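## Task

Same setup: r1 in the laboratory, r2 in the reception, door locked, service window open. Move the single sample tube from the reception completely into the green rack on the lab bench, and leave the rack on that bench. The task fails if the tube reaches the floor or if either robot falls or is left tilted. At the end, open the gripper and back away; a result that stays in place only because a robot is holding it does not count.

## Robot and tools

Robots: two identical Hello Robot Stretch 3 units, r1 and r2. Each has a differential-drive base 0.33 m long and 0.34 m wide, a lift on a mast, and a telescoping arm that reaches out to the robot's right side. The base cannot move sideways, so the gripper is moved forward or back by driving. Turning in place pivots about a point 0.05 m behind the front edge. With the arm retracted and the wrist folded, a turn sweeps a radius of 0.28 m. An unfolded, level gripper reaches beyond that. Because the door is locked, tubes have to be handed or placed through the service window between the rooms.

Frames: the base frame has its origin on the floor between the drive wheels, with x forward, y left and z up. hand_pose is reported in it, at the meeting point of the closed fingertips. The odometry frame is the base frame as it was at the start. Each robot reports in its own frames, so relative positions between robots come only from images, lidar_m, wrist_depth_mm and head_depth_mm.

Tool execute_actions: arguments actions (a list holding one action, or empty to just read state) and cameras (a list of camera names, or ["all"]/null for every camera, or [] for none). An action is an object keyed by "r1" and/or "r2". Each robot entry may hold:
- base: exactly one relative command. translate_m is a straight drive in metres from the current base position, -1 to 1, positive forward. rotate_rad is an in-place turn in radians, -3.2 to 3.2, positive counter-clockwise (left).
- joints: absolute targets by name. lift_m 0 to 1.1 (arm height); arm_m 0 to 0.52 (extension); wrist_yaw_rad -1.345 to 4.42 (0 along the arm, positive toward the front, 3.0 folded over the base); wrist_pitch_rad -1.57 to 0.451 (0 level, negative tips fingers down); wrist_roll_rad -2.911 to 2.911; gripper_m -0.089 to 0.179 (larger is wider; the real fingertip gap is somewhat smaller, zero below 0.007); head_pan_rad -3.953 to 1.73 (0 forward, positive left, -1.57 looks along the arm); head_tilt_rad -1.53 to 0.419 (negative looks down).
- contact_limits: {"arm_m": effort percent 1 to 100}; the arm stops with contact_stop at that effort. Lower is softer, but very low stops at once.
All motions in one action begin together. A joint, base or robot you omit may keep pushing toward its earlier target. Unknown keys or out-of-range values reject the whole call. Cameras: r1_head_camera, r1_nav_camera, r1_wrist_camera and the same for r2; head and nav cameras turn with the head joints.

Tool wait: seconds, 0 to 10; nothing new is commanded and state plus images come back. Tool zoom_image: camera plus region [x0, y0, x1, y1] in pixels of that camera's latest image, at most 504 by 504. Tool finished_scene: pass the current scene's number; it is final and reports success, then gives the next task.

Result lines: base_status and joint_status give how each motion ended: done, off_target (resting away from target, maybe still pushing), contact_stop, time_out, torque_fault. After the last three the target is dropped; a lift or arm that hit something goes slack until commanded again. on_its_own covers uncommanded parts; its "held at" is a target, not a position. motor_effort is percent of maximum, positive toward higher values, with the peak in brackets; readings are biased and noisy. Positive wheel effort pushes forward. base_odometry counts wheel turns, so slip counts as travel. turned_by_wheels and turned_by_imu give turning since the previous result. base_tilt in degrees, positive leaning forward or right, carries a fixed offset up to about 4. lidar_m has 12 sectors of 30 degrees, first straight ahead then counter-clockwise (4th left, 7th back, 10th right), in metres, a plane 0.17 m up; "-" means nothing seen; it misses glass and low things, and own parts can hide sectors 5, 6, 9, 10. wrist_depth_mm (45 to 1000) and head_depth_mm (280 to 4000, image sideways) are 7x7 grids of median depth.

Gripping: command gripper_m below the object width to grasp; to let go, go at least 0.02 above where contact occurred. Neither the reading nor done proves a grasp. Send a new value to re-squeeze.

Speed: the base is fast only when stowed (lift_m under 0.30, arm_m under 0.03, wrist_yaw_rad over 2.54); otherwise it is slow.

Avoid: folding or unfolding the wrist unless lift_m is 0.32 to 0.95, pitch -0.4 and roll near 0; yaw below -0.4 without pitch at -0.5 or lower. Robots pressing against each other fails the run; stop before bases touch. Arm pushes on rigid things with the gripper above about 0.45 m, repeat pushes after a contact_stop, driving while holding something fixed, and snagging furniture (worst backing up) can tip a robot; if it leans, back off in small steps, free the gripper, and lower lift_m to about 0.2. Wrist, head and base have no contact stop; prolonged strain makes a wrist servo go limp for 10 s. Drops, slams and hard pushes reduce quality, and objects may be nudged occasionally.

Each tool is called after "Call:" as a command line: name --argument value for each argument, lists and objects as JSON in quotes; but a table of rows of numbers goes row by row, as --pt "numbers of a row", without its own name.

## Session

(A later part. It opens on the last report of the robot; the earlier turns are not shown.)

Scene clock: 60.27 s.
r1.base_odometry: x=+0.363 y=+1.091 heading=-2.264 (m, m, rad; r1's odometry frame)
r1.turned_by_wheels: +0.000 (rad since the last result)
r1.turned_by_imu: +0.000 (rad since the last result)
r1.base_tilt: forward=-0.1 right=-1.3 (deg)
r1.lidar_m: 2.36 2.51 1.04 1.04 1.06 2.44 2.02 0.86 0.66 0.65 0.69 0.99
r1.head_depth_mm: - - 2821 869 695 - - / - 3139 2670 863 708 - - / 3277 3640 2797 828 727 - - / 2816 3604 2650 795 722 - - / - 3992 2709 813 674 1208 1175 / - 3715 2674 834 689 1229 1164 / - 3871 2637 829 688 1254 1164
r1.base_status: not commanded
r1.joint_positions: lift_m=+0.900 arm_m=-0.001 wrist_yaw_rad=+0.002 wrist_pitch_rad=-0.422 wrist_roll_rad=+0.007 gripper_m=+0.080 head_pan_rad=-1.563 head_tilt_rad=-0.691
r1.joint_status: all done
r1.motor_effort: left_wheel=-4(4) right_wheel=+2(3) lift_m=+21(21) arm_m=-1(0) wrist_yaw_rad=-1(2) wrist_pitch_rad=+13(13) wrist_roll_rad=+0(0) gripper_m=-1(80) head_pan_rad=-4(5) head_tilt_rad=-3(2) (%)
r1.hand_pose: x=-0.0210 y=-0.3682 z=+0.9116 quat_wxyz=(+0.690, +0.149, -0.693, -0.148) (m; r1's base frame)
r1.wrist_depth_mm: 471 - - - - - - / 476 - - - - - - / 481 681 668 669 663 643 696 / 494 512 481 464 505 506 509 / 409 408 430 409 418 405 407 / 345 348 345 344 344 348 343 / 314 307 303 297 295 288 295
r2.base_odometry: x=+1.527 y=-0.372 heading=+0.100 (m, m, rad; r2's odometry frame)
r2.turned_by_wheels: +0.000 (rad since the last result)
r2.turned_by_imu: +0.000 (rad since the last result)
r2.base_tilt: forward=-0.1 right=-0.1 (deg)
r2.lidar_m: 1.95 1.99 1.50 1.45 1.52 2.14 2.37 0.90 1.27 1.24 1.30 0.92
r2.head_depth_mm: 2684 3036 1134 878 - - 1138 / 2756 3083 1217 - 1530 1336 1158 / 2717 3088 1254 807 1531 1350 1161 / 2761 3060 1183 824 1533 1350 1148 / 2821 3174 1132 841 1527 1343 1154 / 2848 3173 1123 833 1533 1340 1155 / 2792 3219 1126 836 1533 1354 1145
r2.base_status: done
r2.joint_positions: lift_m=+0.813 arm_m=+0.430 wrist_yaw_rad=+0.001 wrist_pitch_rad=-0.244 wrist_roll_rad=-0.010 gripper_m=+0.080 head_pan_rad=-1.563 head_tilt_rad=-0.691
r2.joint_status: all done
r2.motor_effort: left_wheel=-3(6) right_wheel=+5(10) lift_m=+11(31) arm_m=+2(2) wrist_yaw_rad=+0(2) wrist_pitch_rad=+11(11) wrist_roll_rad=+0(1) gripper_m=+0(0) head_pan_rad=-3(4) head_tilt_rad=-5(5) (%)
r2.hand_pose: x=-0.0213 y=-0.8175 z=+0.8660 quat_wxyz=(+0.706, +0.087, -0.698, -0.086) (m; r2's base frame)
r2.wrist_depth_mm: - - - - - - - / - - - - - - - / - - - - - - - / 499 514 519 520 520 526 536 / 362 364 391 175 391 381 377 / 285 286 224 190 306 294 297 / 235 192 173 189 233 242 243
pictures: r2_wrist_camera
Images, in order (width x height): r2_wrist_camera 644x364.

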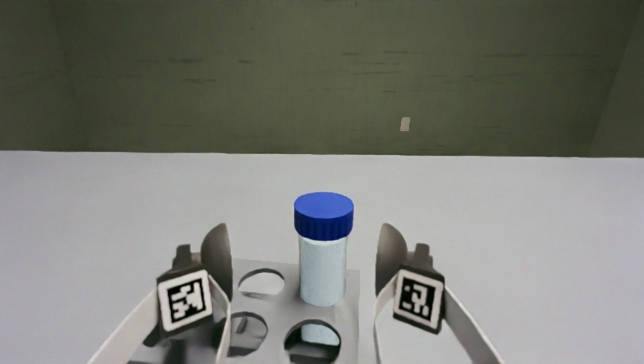

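Call:
execute_actions --actions '[{"r2":{"base":{"translate_m":-0.011},"joints":{"arm_m":0.452}}}]' --cameras '[]'

Call:
execute_actions --actions '[{"r2":{"joints":{"gripper_m":0.0}}}]' --cameras '[]'

Call:
execute_actions --actions '[{"r2":{"joints":{"lift_m":0.9}}}]' --cameras '["r2_wrist_camera"]'

Call:
execute_actions --actions '[{"r2":{"base":{"translate_m":-1.0},"joints":{"arm_m":0.005}}}]' --cameras '[]'

Call:
execute_actions --actions '[{"r2":{"base":{"translate_m":-0.68}}}]' --cameras '[]'

Call:
execute_actions --actions '[{"r2":{"base":{"rotate_rad":-1.53}}}]' --cameras '[]'

Call:
execute_actions --actions '[{"r2":{"base":{"translate_m":0.85}}}]' --cameras '["r2_wrist_camera","r2_head_camera","r1_wrist_camera"]'

Scene clock: 62.40 s.
r1.base_odometry: x=+0.363 y=+1.091 heading=-2.264 (m, m, rad; r1's odometry frame)
r1.turned_by_wheels: +0.000 (rad since the last result)
r1.turned_by_imu: +0.000 (rad since the last result)
r1.base_tilt: forward=-0.1 right=-1.3 (deg)
r1.lidar_m: 2.36 2.51 1.04 1.05 1.06 2.43 2.01 0.86 0.66 0.65 0.69 0.99
r1.head_depth_mm: - - 2828 869 694 - - / - 3110 2660 861 709 - - / 3271 3635 2731 828 727 - - / 2808 3610 2661 797 724 - - / - - 2718 814 675 1208 1174 / - 3722 2690 836 689 1234 1169 / - 3898 2646 829 685 1257 1160
r1.base_status: not commanded
r1.joint_positions: lift_m=+0.900 arm_m=-0.001 wrist_yaw_rad=+0.002 wrist_pitch_rad=-0.422 wrist_roll_rad=+0.007 gripper_m=+0.080 head_pan_rad=-1.563 head_tilt_rad=-0.691
r1.joint_status: not commanded
r1.motor_effort: left_wheel=-3(3) right_wheel=+2(2) lift_m=+22(22) arm_m=-1(0) wrist_yaw_rad=-2(2) wrist_pitch_rad=+13(13) wrist_roll_rad=+0(0) gripper_m=+0(1) head_pan_rad=-5(5) head_tilt_rad=-3(4) (%)
r1.hand_pose: x=-0.0210 y=-0.3682 z=+0.9116 quat_wxyz=(+0.690, +0.149, -0.693, -0.148) (m; r1's base frame)
r1.wrist_depth_mm: 478 - - - - - - / 480 - - - - - - / 480 658 671 663 657 661 695 / 493 505 489 470 506 501 501 / 414 411 424 409 421 408 407 / 348 344 345 343 345 348 341 / 313 308 302 299 292 286 293
r2.base_odometry: x=+1.517 y=-0.373 heading=+0.100 (m, m, rad; r2's odometry frame)
r2.turned_by_wheels: +0.000 (rad since the last result)
r2.turned_by_imu: +0.000 (rad since the last result)
r2.base_tilt: forward=+0.0 right=+0.0 (deg)
r2.lidar_m: 1.95 2.00 1.50 1.46 1.52 2.15 2.35 0.89 1.27 1.23 1.30 0.93
r2.head_depth_mm: 2734 3034 1132 874 - - 1130 / 2707 3114 1188 809 1549 1355 1156 / 2792 3045 - 809 1539 1364 1158 / 2784 3118 1184 842 1542 1354 1154 / 2765 3126 1123 834 1526 1351 1148 / 2808 3135 1123 834 1533 1343 1150 / 2833 3166 1114 832 1531 1344 1155
r2.base_status: done
r2.joint_positions: lift_m=+0.813 arm_m=+0.452 wrist_yaw_rad=+0.001 wrist_pitch_rad=-0.244 wrist_roll_rad=-0.010 gripper_m=+0.080 head_pan_rad=-1.563 head_tilt_rad=-0.691
r2.joint_status: all done
r2.motor_effort: left_wheel=-4(9) right_wheel=+4(7) lift_m=+11(11) arm_m=+2(2) wrist_yaw_rad=-1(0) wrist_pitch_rad=+11(11) wrist_roll_rad=+0(0) gripper_m=+1(0) head_pan_rad=-3(3) head_tilt_rad=-4(5) (%)
r2.hand_pose: x=-0.0213 y=-0.8395 z=+0.8660 quat_wxyz=(+0.706, +0.087, -0.698, -0.086) (m; r2's base frame)
r2.wrist_depth_mm: - - - - - - - / - - - - - - - / - - - - - - - / 499 504 514 523 520 521 530 / 364 366 390 158 396 377 379 / 284 284 265 166 305 293 295 / 235 179 167 168 233 243 242
pictures: none
No camera images: the call's "cameras" was empty. Leave "cameras" out to get every camera's image.

Scene clock: 63.70 s.
r1.base_odometry: x=+0.363 y=+1.091 heading=-2.264 (m, m, rad; r1's odometry frame)
r1.turned_by_wheels: +0.000 (rad since the last result)
r1.turned_by_imu: +0.000 (rad since the last result)
r1.base_tilt: forward=-0.2 right=-1.4 (deg)
r1.lidar_m: 2.36 2.50 1.04 1.05 1.05 2.44 2.01 0.86 0.66 0.65 0.69 0.99
r1.head_depth_mm: - - 2816 868 696 - - / - 3136 2655 861 708 - - / 3287 3599 2746 830 726 - - / 2801 3587 2670 796 721 - - / - - 2698 813 676 1209 1170 / - 3735 2685 835 689 1227 1170 / - 3900 2653 828 686 1256 1160
r1.base_status: not commanded
r1.joint_positions: lift_m=+0.900 arm_m=-0.001 wrist_yaw_rad=+0.002 wrist_pitch_rad=-0.422 wrist_roll_rad=+0.007 gripper_m=+0.080 head_pan_rad=-1.563 head_tilt_rad=-0.691
r1.joint_status: not commanded
r1.motor_effort: left_wheel=-3(3) right_wheel=+2(2) lift_m=+21(22) arm_m=+1(0) wrist_yaw_rad=-1(1) wrist_pitch_rad=+13(13) wrist_roll_rad=+0(0) gripper_m=+1(0) head_pan_rad=-5(5) head_tilt_rad=-3(3) (%)
r1.hand_pose: x=-0.0210 y=-0.3682 z=+0.9116 quat_wxyz=(+0.690, +0.149, -0.693, -0.148) (m; r1's base frame)
r1.wrist_depth_mm: 473 - - - - - - / 477 - - - - - - / 481 672 658 666 659 664 709 / 487 518 484 464 501 497 500 / 412 416 429 411 420 408 407 / 348 345 347 342 345 347 340 / 315 308 304 296 295 287 293
r2.base_odometry: x=+1.517 y=-0.373 heading=+0.100 (m, m, rad; r2's odometry frame)
r2.turned_by_wheels: +0.000 (rad since the last result)
r2.turned_by_imu: +0.000 (rad since the last result)
r2.base_tilt: forward=+0.0 right=+0.0 (deg)
r2.lidar_m: 1.96 1.99 1.50 1.45 1.53 2.14 2.36 0.89 1.27 1.24 1.29 0.93
r2.head_depth_mm: 2714 3097 1130 871 - - 1134 / 2722 3061 1200 813 1543 1344 1157 / 2779 3107 - 807 1532 1359 1159 / 2726 3121 1192 839 1527 1343 1154 / 2804 3135 1126 840 1526 1348 1155 / 2847 3196 1122 834 1522 1342 1152 / 2805 3152 1113 833 1533 1347 1160
r2.base_status: not commanded
r2.joint_positions: lift_m=+0.813 arm_m=+0.452 wrist_yaw_rad=+0.001 wrist_pitch_rad=-0.244 wrist_roll_rad=-0.010 gripper_m=+0.001 head_pan_rad=-1.563 head_tilt_rad=-0.691
r2.joint_status: all done
r2.motor_effort: left_wheel=-3(3) right_wheel=+4(4) lift_m=+12(11) arm_m=+2(2) wrist_yaw_rad=+0(1) wrist_pitch_rad=+11(11) wrist_roll_rad=+0(0) gripper_m=-16(94) head_pan_rad=-3(4) head_tilt_rad=-5(5) (%)
r2.hand_pose: x=-0.0213 y=-0.8395 z=+0.8660 quat_wxyz=(+0.706, +0.087, -0.698, -0.086) (m; r2's base frame)
r2.wrist_depth_mm: - - - - - - - / - - - - - - - / - - - - - - - / 501 504 507 519 523 535 533 / 364 365 392 155 377 380 380 / 287 274 - 158 293 293 297 / 234 174 166 167 238 241 243
pictures: none
No camera images: the call's "cameras" was empty. Leave "cameras" out to get every camera's image.

Scene clock: 65.33 s.
r1.base_odometry: x=+0.363 y=+1.091 heading=-2.264 (m, m, rad; r1's odometry frame)
r1.turned_by_wheels: +0.000 (rad since the last result)
r1.turned_by_imu: +0.000 (rad since the last result)
r1.base_tilt: forward=-0.1 right=-1.3 (deg)
r1.lidar_m: 2.36 2.50 1.04 1.05 1.06 2.44 2.01 0.86 0.66 0.65 0.69 0.99
r1.head_depth_mm: - - 2822 869 694 - - / - 3129 2664 863 709 - - / 3281 3623 2767 827 728 - - / 2835 3579 2645 796 721 - - / - - 2710 813 675 1209 1172 / - 3734 2667 836 690 1232 1166 / - 3844 2637 829 687 1252 1163
r1.base_status: not commanded
r1.joint_positions: lift_m=+0.900 arm_m=-0.001 wrist_yaw_rad=+0.002 wrist_pitch_rad=-0.422 wrist_roll_rad=+0.007 gripper_m=+0.080 head_pan_rad=-1.563 head_tilt_rad=-0.691
r1.joint_status: not commanded
r1.motor_effort: left_wheel=-3(3) right_wheel=+2(2) lift_m=+22(22) arm_m=+0(0) wrist_yaw_rad=-2(1) wrist_pitch_rad=+13(13) wrist_roll_rad=+0(0) gripper_m=+0(1) head_pan_rad=-4(5) head_tilt_rad=-4(3) (%)
r1.hand_pose: x=-0.0210 y=-0.3682 z=+0.9116 quat_wxyz=(+0.690, +0.149, -0.693, -0.148) (m; r1's base frame)
r1.wrist_depth_mm: 471 - - - - - - / 478 - - - - - - / 483 666 666 659 670 662 686 / 500 509 479 460 508 499 497 / 417 413 428 413 415 405 403 / 347 346 344 344 342 350 340 / 319 308 303 299 295 286 293
r2.base_odometry: x=+1.517 y=-0.373 heading=+0.100 (m, m, rad; r2's odometry frame)
r2.turned_by_wheels: +0.000 (rad since the last result)
r2.turned_by_imu: +0.000 (rad since the last result)
r2.base_tilt: forward=-0.1 right=+0.0 (deg)
r2.lidar_m: 1.96 2.00 1.50 1.46 1.52 2.15 2.35 0.89 1.27 1.23 1.30 0.92
r2.head_depth_mm: 2731 3070 1219 - 1492 1358 1165 / 2733 3022 1035 824 1535 1354 1155 / 2777 3060 1025 842 1540 1354 1156 / 2768 3156 1076 837 1529 1354 1149 / 2786 3101 1125 833 1531 1348 1155 / 2773 3182 1115 833 1514 1350 1155 / 2811 3167 1124 833 1527 1347 1149
r2.base_status: not commanded
r2.joint_positions: lift_m=+0.899 arm_m=+0.452 wrist_yaw_rad=+0.001 wrist_pitch_rad=-0.244 wrist_roll_rad=-0.010 gripper_m=+0.001 head_pan_rad=-1.563 head_tilt_rad=-0.691
r2.joint_status: all done
r2.motor_effort: left_wheel=-3(4) right_wheel=+4(4) lift_m=+34(36) arm_m=+2(2) wrist_yaw_rad=-1(1) wrist_pitch_rad=+11(11) wrist_roll_rad=+0(0) gripper_m=-16(15) head_pan_rad=-4(4) head_tilt_rad=-5(5) (%)
r2.hand_pose: x=-0.0213 y=-0.8395 z=+0.9528 quat_wxyz=(+0.706, +0.087, -0.698, -0.086) (m; r2's base frame)
r2.wrist_depth_mm: - - - - - - - / - - - - - - - / - - - - - - - / - - - - - - - / 524 518 551 155 536 541 549 / 410 407 - 159 421 420 428 / 334 336 331 179 343 345 347
pictures: r2_wrist_camera
Images, in order (width x height): r2_wrist_camera 644x364.

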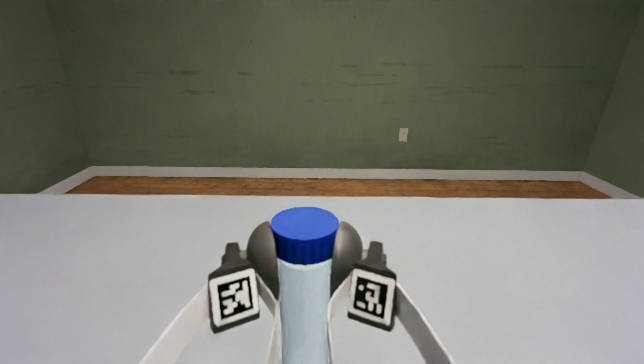

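Scene clock: 76.57 s.
r1.base_odometry: x=+0.363 y=+1.091 heading=-2.264 (m, m, rad; r1's odometry frame)
r1.turned_by_wheels: +0.000 (rad since the last result)
r1.turned_by_imu: +0.001 (rad since the last result)
r1.base_tilt: forward=-0.2 right=-1.3 (deg)
r1.lidar_m: 2.36 2.51 1.04 1.05 1.06 2.43 2.01 0.86 0.66 0.65 0.69 0.99
r1.head_depth_mm: - - 2810 866 694 - - / - 3123 2667 860 709 - - / 3278 3658 2762 826 728 - - / - 3607 2660 797 724 - - / - - 2736 812 674 1209 1171 / - 3958 2673 834 690 1234 1167 / - 3874 2296 829 687 1255 1163
r1.base_status: not commanded
r1.joint_positions: lift_m=+0.900 arm_m=-0.001 wrist_yaw_rad=+0.002 wrist_pitch_rad=-0.422 wrist_roll_rad=+0.007 gripper_m=+0.080 head_pan_rad=-1.563 head_tilt_rad=-0.691
r1.joint_status: not commanded
r1.motor_effort: left_wheel=-3(3) right_wheel=+2(2) lift_m=+21(22) arm_m=-1(0) wrist_yaw_rad=-2(2) wrist_pitch_rad=+13(13) wrist_roll_rad=+0(0) gripper_m=+1(0) head_pan_rad=-4(4) head_tilt_rad=-5(4) (%)
r1.hand_pose: x=-0.0210 y=-0.3682 z=+0.9116 quat_wxyz=(+0.690, +0.149, -0.693, -0.148) (m; r1's base frame)
r1.wrist_depth_mm: 475 - - - - - - / 481 - - - - - - / 480 681 664 660 668 666 705 / 492 518 491 463 509 505 499 / 412 414 429 408 418 404 406 / 345 347 344 343 341 346 340 / 313 310 304 297 296 287 292
r2.base_odometry: x=+0.521 y=-0.472 heading=+0.100 (m, m, rad; r2's odometry frame)
r2.turned_by_wheels: +0.000 (rad since the last result)
r2.turned_by_imu: +0.004 (rad since the last result)
r2.base_tilt: forward=+0.0 right=+0.0 (deg)
r2.lidar_m: 2.97 2.05 1.52 1.47 1.57 1.37 1.36 1.42 2.01 1.23 0.62 1.77
r2.head_depth_mm: 2701 3041 2753 2050 1713 - - / 2690 3043 2802 2055 1676 - - / 2709 2989 2723 2026 - - - / 2781 3089 2733 2020 1615 1329 1158 / 2772 3097 2732 1944 1619 1351 1162 / 2790 3129 1181 1906 1624 1286 1157 / 2779 3192 1121 836 820 1316 1154
r2.base_status: done
r2.joint_positions: lift_m=+0.899 arm_m=+0.005 wrist_yaw_rad=+0.001 wrist_pitch_rad=-0.244 wrist_roll_rad=-0.010 gripper_m=+0.001 head_pan_rad=-1.563 head_tilt_rad=-0.691
r2.joint_status: all done
r2.motor_effort: left_wheel=-4(8) right_wheel=+5(7) lift_m=+34(33) arm_m=-4(5) wrist_yaw_rad=-1(1) wrist_pitch_rad=+11(11) wrist_roll_rad=+0(1) gripper_m=-16(16) head_pan_rad=-3(3) head_tilt_rad=-5(5) (%)
r2.hand_pose: x=-0.0214 y=-0.3931 z=+0.9528 quat_wxyz=(+0.706, +0.087, -0.698, -0.086) (m; r2's base frame)
r2.wrist_depth_mm: - - - - - - - / - - - - - - - / - - - - - - - / 717 721 - - - - - / 521 550 - 155 - - - / 408 - - 158 - - - / 361 - - 179 - - -
pictures: none
No camera images: the call's "cameras" was empty. Leave "cameras" out to get every camera's image.

Scene clock: 84.60 s.
r1.base_odometry: x=+0.363 y=+1.091 heading=-2.264 (m, m, rad; r1's odometry frame)
r1.turned_by_wheels: +0.000 (rad since the last result)
r1.turned_by_imu: +0.000 (rad since the last result)
r1.base_tilt: forward=-0.1 right=-1.3 (deg)
r1.lidar_m: 2.36 2.51 1.04 1.05 1.06 2.43 2.01 0.86 0.66 0.65 0.69 0.99
r1.head_depth_mm: - - 2815 867 695 - - / - 3124 2661 860 709 - - / 3279 3652 2764 827 726 - - / - 3599 2647 795 722 - - / - - 2692 813 677 1208 1172 / - 3723 2669 836 689 1229 1165 / - 3878 2638 827 686 1254 1162
r1.base_status: not commanded
r1.joint_positions: lift_m=+0.900 arm_m=-0.001 wrist_yaw_rad=+0.002 wrist_pitch_rad=-0.422 wrist_roll_rad=+0.007 gripper_m=+0.080 head_pan_rad=-1.563 head_tilt_rad=-0.691
r1.joint_status: not commanded
r1.motor_effort: left_wheel=-3(3) right_wheel=+2(2) lift_m=+21(22) arm_m=-1(0) wrist_yaw_rad=-1(2) wrist_pitch_rad=+13(13) wrist_roll_rad=+0(0) gripper_m=+1(1) head_pan_rad=-5(5) head_tilt_rad=-3(4) (%)
r1.hand_pose: x=-0.0210 y=-0.3682 z=+0.9116 quat_wxyz=(+0.690, +0.149, -0.693, -0.148) (m; r1's base frame)
r1.wrist_depth_mm: 470 - - - - - - / 479 - - - - - - / 477 662 668 666 677 654 710 / 499 513 486 459 500 503 502 / 414 414 424 409 421 407 408 / 346 347 345 343 345 347 341 / 314 309 303 297 294 285 293
r2.base_odometry: x=-0.155 y=-0.540 heading=+0.099 (m, m, rad; r2's odometry frame)
r2.turned_by_wheels: +0.000 (rad since the last result)
r2.turned_by_imu: +0.002 (rad since the last result)
r2.base_tilt: forward=+0.0 right=-0.1 (deg)
r2.lidar_m: 2.47 2.07 1.54 1.51 0.89 0.69 0.67 0.71 1.00 3.11 1.53 1.11
r2.head_depth_mm: 2431 2332 2244 1978 1695 - - / 2686 3020 2747 2046 1679 - - / 2733 3023 2735 2029 - - - / 2697 3066 2729 2063 1636 1332 1157 / 2743 3049 2742 2057 1622 1353 1156 / 2772 3148 2737 2036 1622 1341 1148 / 2744 3101 2726 2032 1628 1340 1158
r2.base_status: done
r2.joint_positions: lift_m=+0.899 arm_m=+0.005 wrist_yaw_rad=+0.001 wrist_pitch_rad=-0.244 wrist_roll_rad=-0.010 gripper_m=+0.001 head_pan_rad=-1.563 head_tilt_rad=-0.691
r2.joint_status: not commanded
r2.motor_effort: left_wheel=-4(9) right_wheel=+5(6) lift_m=+34(34) arm_m=-4(4) wrist_yaw_rad=+0(1) wrist_pitch_rad=+11(11) wrist_roll_rad=+0(0) gripper_m=-16(16) head_pan_rad=-3(3) head_tilt_rad=-5(5) (%)
r2.hand_pose: x=-0.0214 y=-0.3931 z=+0.9528 quat_wxyz=(+0.706, +0.087, -0.698, -0.086) (m; r2's base frame)
r2.wrist_depth_mm: - - - - - - - / - - - - - - - / - - - - - - - / - - - - - 851 797 / - - - 154 - - 563 / - - - 159 - - 497 / - - - 179 - - 717
pictures: none
No camera images: the call's "cameras" was empty. Leave "cameras" out to get every camera's image.

Scene clock: 87.97 s.
r1.base_odometry: x=+0.363 y=+1.091 heading=-2.264 (m, m, rad; r1's odometry frame)
r1.turned_by_wheels: +0.000 (rad since the last result)
r1.turned_by_imu: +0.000 (rad since the last result)
r1.base_tilt: forward=-0.2 right=-1.3 (deg)
r1.lidar_m: 2.36 2.51 1.04 1.05 1.06 2.43 2.02 0.86 0.66 0.65 0.69 0.99
r1.head_depth_mm: - - 2828 868 695 - - / - 3141 2659 859 707 - - / 3295 3620 2742 828 727 - - / - 3584 2639 796 723 - - / - - 2699 815 675 1206 1171 / - 3923 2666 836 690 1231 1166 / - 3894 2657 829 687 1254 1166
r1.base_status: not commanded
r1.joint_positions: lift_m=+0.900 arm_m=-0.001 wrist_yaw_rad=+0.002 wrist_pitch_rad=-0.422 wrist_roll_rad=+0.007 gripper_m=+0.080 head_pan_rad=-1.563 head_tilt_rad=-0.691
r1.joint_status: not commanded
r1.motor_effort: left_wheel=-3(3) right_wheel=+2(2) lift_m=+21(22) arm_m=+0(0) wrist_yaw_rad=-2(1) wrist_pitch_rad=+13(13) wrist_roll_rad=+0(0) gripper_m=+1(0) head_pan_rad=-5(5) head_tilt_rad=-3(3) (%)
r1.hand_pose: x=-0.0210 y=-0.3682 z=+0.9116 quat_wxyz=(+0.690, +0.149, -0.693, -0.148) (m; r1's base frame)
r1.wrist_depth_mm: 475 - - - - - - / 475 - - - - - - / 482 660 666 668 664 657 702 / 497 510 486 466 500 507 499 / 414 413 426 413 419 409 406 / 345 345 345 342 343 349 345 / 316 308 301 296 296 286 293
r2.base_odometry: x=-0.155 y=-0.540 heading=-1.430 (m, m, rad; r2's odometry frame)
r2.turned_by_wheels: -1.530 (rad since the last result)
r2.turned_by_imu: -1.543 (rad since the last result)
r2.base_tilt: forward=+0.0 right=-0.1 (deg)
r2.lidar_m: 3.27 1.53 1.11 3.66 2.02 1.52 1.52 0.87 0.69 0.67 0.71 1.03
r2.head_depth_mm: 524 586 667 775 888 - - / 527 593 672 782 915 - - / 533 598 683 780 - - - / 538 604 693 791 969 1217 1158 / 543 610 695 816 983 1229 1154 / 546 616 707 827 997 1252 1151 / 553 623 714 841 1010 1258 1159
r2.base_status: done
r2.joint_positions: lift_m=+0.899 arm_m=+0.005 wrist_yaw_rad=+0.001 wrist_pitch_rad=-0.244 wrist_roll_rad=-0.010 gripper_m=+0.001 head_pan_rad=-1.563 head_tilt_rad=-0.691
r2.joint_status: not commanded
r2.motor_effort: left_wheel=+5(9) right_wheel=-4(7) lift_m=+34(34) arm_m=-4(4) wrist_yaw_rad=+0(1) wrist_pitch_rad=+11(11) wrist_roll_rad=+0(0) gripper_m=-16(16) head_pan_rad=-3(4) head_tilt_rad=-5(5) (%)
r2.hand_pose: x=-0.0214 y=-0.3931 z=+0.9528 quat_wxyz=(+0.706, +0.087, -0.698, -0.086) (m; r2's base frame)
r2.wrist_depth_mm: 375 373 372 374 369 371 359 / 405 397 397 394 393 392 380 / 419 428 418 420 412 413 391 / 455 455 449 449 446 436 416 / 484 482 481 155 475 473 438 / 520 534 - 159 512 494 482 / 576 583 575 180 558 530 518
pictures: none
No camera images: the call's "cameras" was empty. Leave "cameras" out to get every camera's image.

Scene clock: 97.63 s.
r1.base_odometry: x=+0.363 y=+1.091 heading=-2.264 (m, m, rad; r1's odometry frame)
r1.turned_by_wheels: +0.000 (rad since the last result)
r1.turned_by_imu: +0.001 (rad since the last result)
r1.base_tilt: forward=-0.1 right=-1.3 (deg)
r1.lidar_m: 2.36 2.50 1.04 1.05 1.06 2.44 2.02 0.86 0.66 0.65 0.69 0.99
r1.head_depth_mm: - - 2807 867 694 - - / - 3150 2668 860 709 - - / 2618 3389 2771 827 727 - - / 1294 3382 1724 796 723 - - / - - 2703 815 676 1208 1169 / - 3955 2673 834 690 1233 1163 / - 3833 2627 831 685 1255 1165
r1.base_status: not commanded
r1.joint_positions: lift_m=+0.900 arm_m=-0.001 wrist_yaw_rad=+0.002 wrist_pitch_rad=-0.422 wrist_roll_rad=+0.007 gripper_m=+0.080 head_pan_rad=-1.563 head_tilt_rad=-0.691
r1.joint_status: not commanded
r1.motor_effort: left_wheel=-3(3) right_wheel=+2(2) lift_m=+22(22) arm_m=-1(0) wrist_yaw_rad=-2(1) wrist_pitch_rad=+13(13) wrist_roll_rad=+0(0) gripper_m=+1(0) head_pan_rad=-4(5) head_tilt_rad=-3(3) (%)
r1.hand_pose: x=-0.0210 y=-0.3682 z=+0.9116 quat_wxyz=(+0.690, +0.149, -0.693, -0.148) (m; r1's base frame)
r1.wrist_depth_mm: 482 - - - - - - / 480 - - - - - - / 483 674 668 670 663 666 701 / 494 514 482 465 503 506 503 / 414 412 428 406 413 404 408 / 347 347 342 343 343 348 341 / 317 309 304 298 294 286 293
r2.base_odometry: x=-0.036 y=-1.381 heading=-1.430 (m, m, rad; r2's odometry frame)
r2.turned_by_wheels: +0.000 (rad since the last result)
r2.turned_by_imu: -0.001 (rad since the last result)
r2.base_tilt: forward=+0.0 right=-0.1 (deg)
r2.lidar_m: 2.40 2.54 0.98 0.97 0.98 2.41 2.30 0.97 0.75 0.73 0.77 1.11
r2.head_depth_mm: - - 2728 857 714 - - / - 3674 2545 846 723 - - / 3131 3423 2701 852 - - - / 1280 2396 1689 854 743 1280 1163 / - - 1146 852 744 1283 1152 / - - 1142 847 1079 1285 1153 / - - 2551 850 1102 1302 1147
r2.base_status: done
r2.joint_positions: lift_m=+0.899 arm_m=+0.005 wrist_yaw_rad=+0.001 wrist_pitch_rad=-0.244 wrist_roll_rad=-0.010 gripper_m=+0.001 head_pan_rad=-1.563 head_tilt_rad=-0.691
r2.joint_status: not commanded
r2.motor_effort: left_wheel=+4(10) right_wheel=-4(6) lift_m=+34(34) arm_m=-4(4) wrist_yaw_rad=+0(1) wrist_pitch_rad=+11(11) wrist_roll_rad=-1(0) gripper_m=-15(15) head_pan_rad=-3(4) head_tilt_rad=-5(5) (%)
r2.hand_pose: x=-0.0214 y=-0.3931 z=+0.9528 quat_wxyz=(+0.706, +0.087, -0.698, -0.086) (m; r2's base frame)
r2.wrist_depth_mm: - - - - - - 479 / 576 - - - - - 474 / 588 - - - - - 473 / 593 755 753 765 768 715 494 / 544 553 575 155 554 565 539 / 422 427 - 158 432 437 436 / 355 349 348 180 357 358 358
pictures: r1_wrist_camera, r2_head_camera (sideways: a quarter turn clockwise sets it upright), r2_wrist_camera
Images, in order (width x height): r1_wrist_camera 644x364, r2_head_camera 896x504, r2_wrist_camera 644x364.

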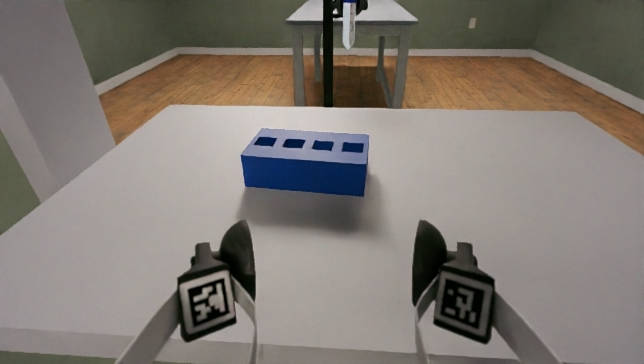

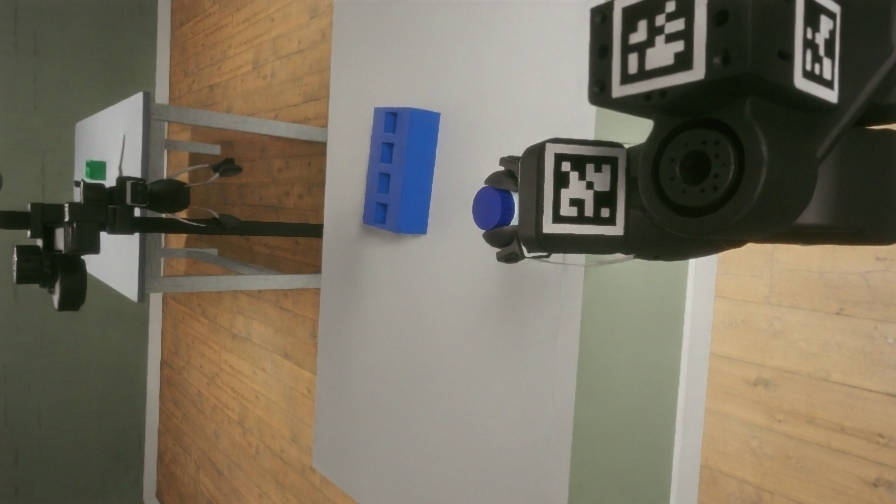

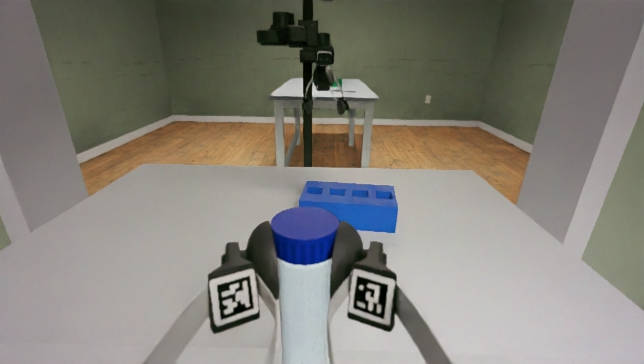

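Call:
execute_actions --actions '[{"r2":{"base":{"translate_m":-0.04},"joints":{"arm_m":0.33,"lift_m":0.875}},"r1":{"joints":{"wrist_pitch_rad":-0.22,"lift_m":0.82}}}]' --cameras '["r2_wrist_camera","r1_head_camera","r1_wrist_camera"]'

Scene clock: 101.60 s.
r1.base_odometry: x=+0.363 y=+1.091 heading=-2.264 (m, m, rad; r1's odometry frame)
r1.turned_by_wheels: +0.000 (rad since the last result)
r1.turned_by_imu: +0.000 (rad since the last result)
r1.base_tilt: forward=-0.1 right=-1.3 (deg)
r1.lidar_m: 2.36 2.51 1.04 1.05 1.06 2.44 2.01 0.86 0.66 0.65 0.69 0.99
r1.head_depth_mm: - - 2861 868 692 1094 - / - 3150 2677 860 689 1102 - / 3304 3425 2653 826 703 1115 - / 1296 1541 1072 798 689 - - / - - 2715 811 676 1214 1168 / - 3978 2684 836 689 1235 1166 / - 3919 2644 827 686 1256 1163
r1.base_status: not commanded
r1.joint_positions: lift_m=+0.820 arm_m=-0.001 wrist_yaw_rad=+0.002 wrist_pitch_rad=-0.245 wrist_roll_rad=+0.007 gripper_m=+0.080 head_pan_rad=-1.563 head_tilt_rad=-0.691
r1.joint_status: all done
r1.motor_effort: left_wheel=-3(3) right_wheel=+3(3) lift_m=+17(20) arm_m=+0(0) wrist_yaw_rad=-2(1) wrist_pitch_rad=+14(13) wrist_roll_rad=+0(0) gripper_m=+1(1) head_pan_rad=-4(5) head_tilt_rad=-3(3) (%)
r1.hand_pose: x=-0.0210 y=-0.3871 z=+0.8733 quat_wxyz=(+0.700, +0.087, -0.704, -0.086) (m; r1's base frame)
r1.wrist_depth_mm: 473 - - 829 - - - / 478 - - - - - - / 477 - - - - - - / 486 565 504 449 546 551 557 / 412 411 435 411 417 405 405 / 325 324 322 323 320 327 318 / 265 266 257 266 264 257 263
r2.base_odometry: x=-0.042 y=-1.342 heading=-1.430 (m, m, rad; r2's odometry frame)
r2.turned_by_wheels: +0.000 (rad since the last result)
r2.turned_by_imu: +0.001 (rad since the last result)
r2.base_tilt: forward=+0.0 right=-0.1 (deg)
r2.lidar_m: 2.44 2.59 1.00 0.96 3.13 2.36 2.30 0.97 0.74 0.73 0.77 1.11
r2.head_depth_mm: - - 2899 - - 1259 1159 / - 3678 3060 826 720 1260 1159 / - 3375 - 794 744 1261 1161 / 1363 2246 2735 817 744 1269 1157 / - 3823 1142 848 743 1288 1149 / - - 1149 848 743 1289 1145 / - - 1134 847 1097 1291 1146
r2.base_status: done
r2.joint_positions: lift_m=+0.876 arm_m=+0.330 wrist_yaw_rad=+0.000 wrist_pitch_rad=-0.244 wrist_roll_rad=-0.010 gripper_m=+0.001 head_pan_rad=-1.563 head_tilt_rad=-0.691
r2.joint_status: all done
r2.motor_effort: left_wheel=+4(5) right_wheel=-4(8) lift_m=+11(29) arm_m=+3(3) wrist_yaw_rad=+0(0) wrist_pitch_rad=+12(11) wrist_roll_rad=+0(0) gripper_m=-16(16) head_pan_rad=-4(3) head_tilt_rad=-4(5) (%)
r2.hand_pose: x=-0.0214 y=-0.7175 z=+0.9289 quat_wxyz=(+0.706, +0.087, -0.698, -0.086) (m; r2's base frame)
r2.wrist_depth_mm: - - - - - - - / - - - - - - - / - - - - - - - / - - - - - - - / 488 497 524 155 508 506 - / 388 393 - 159 398 396 396 / 316 316 302 180 262 326 331
pictures: r1_head_camera (sideways: a quarter turn clockwise sets it upright), r1_wrist_camera, r2_wrist_camera
Images, in order (width x height): r1_head_camera 896x504, r1_wrist_camera 644x364, r2_wrist_camera 644x364.

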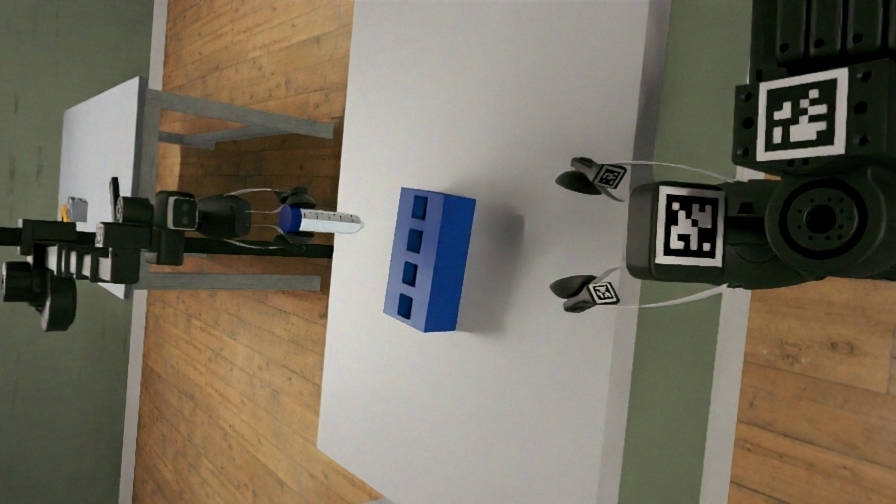

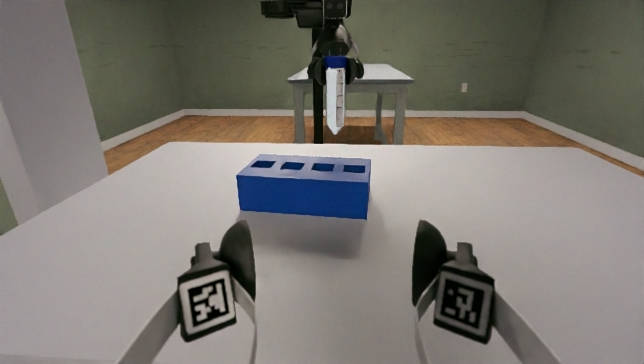

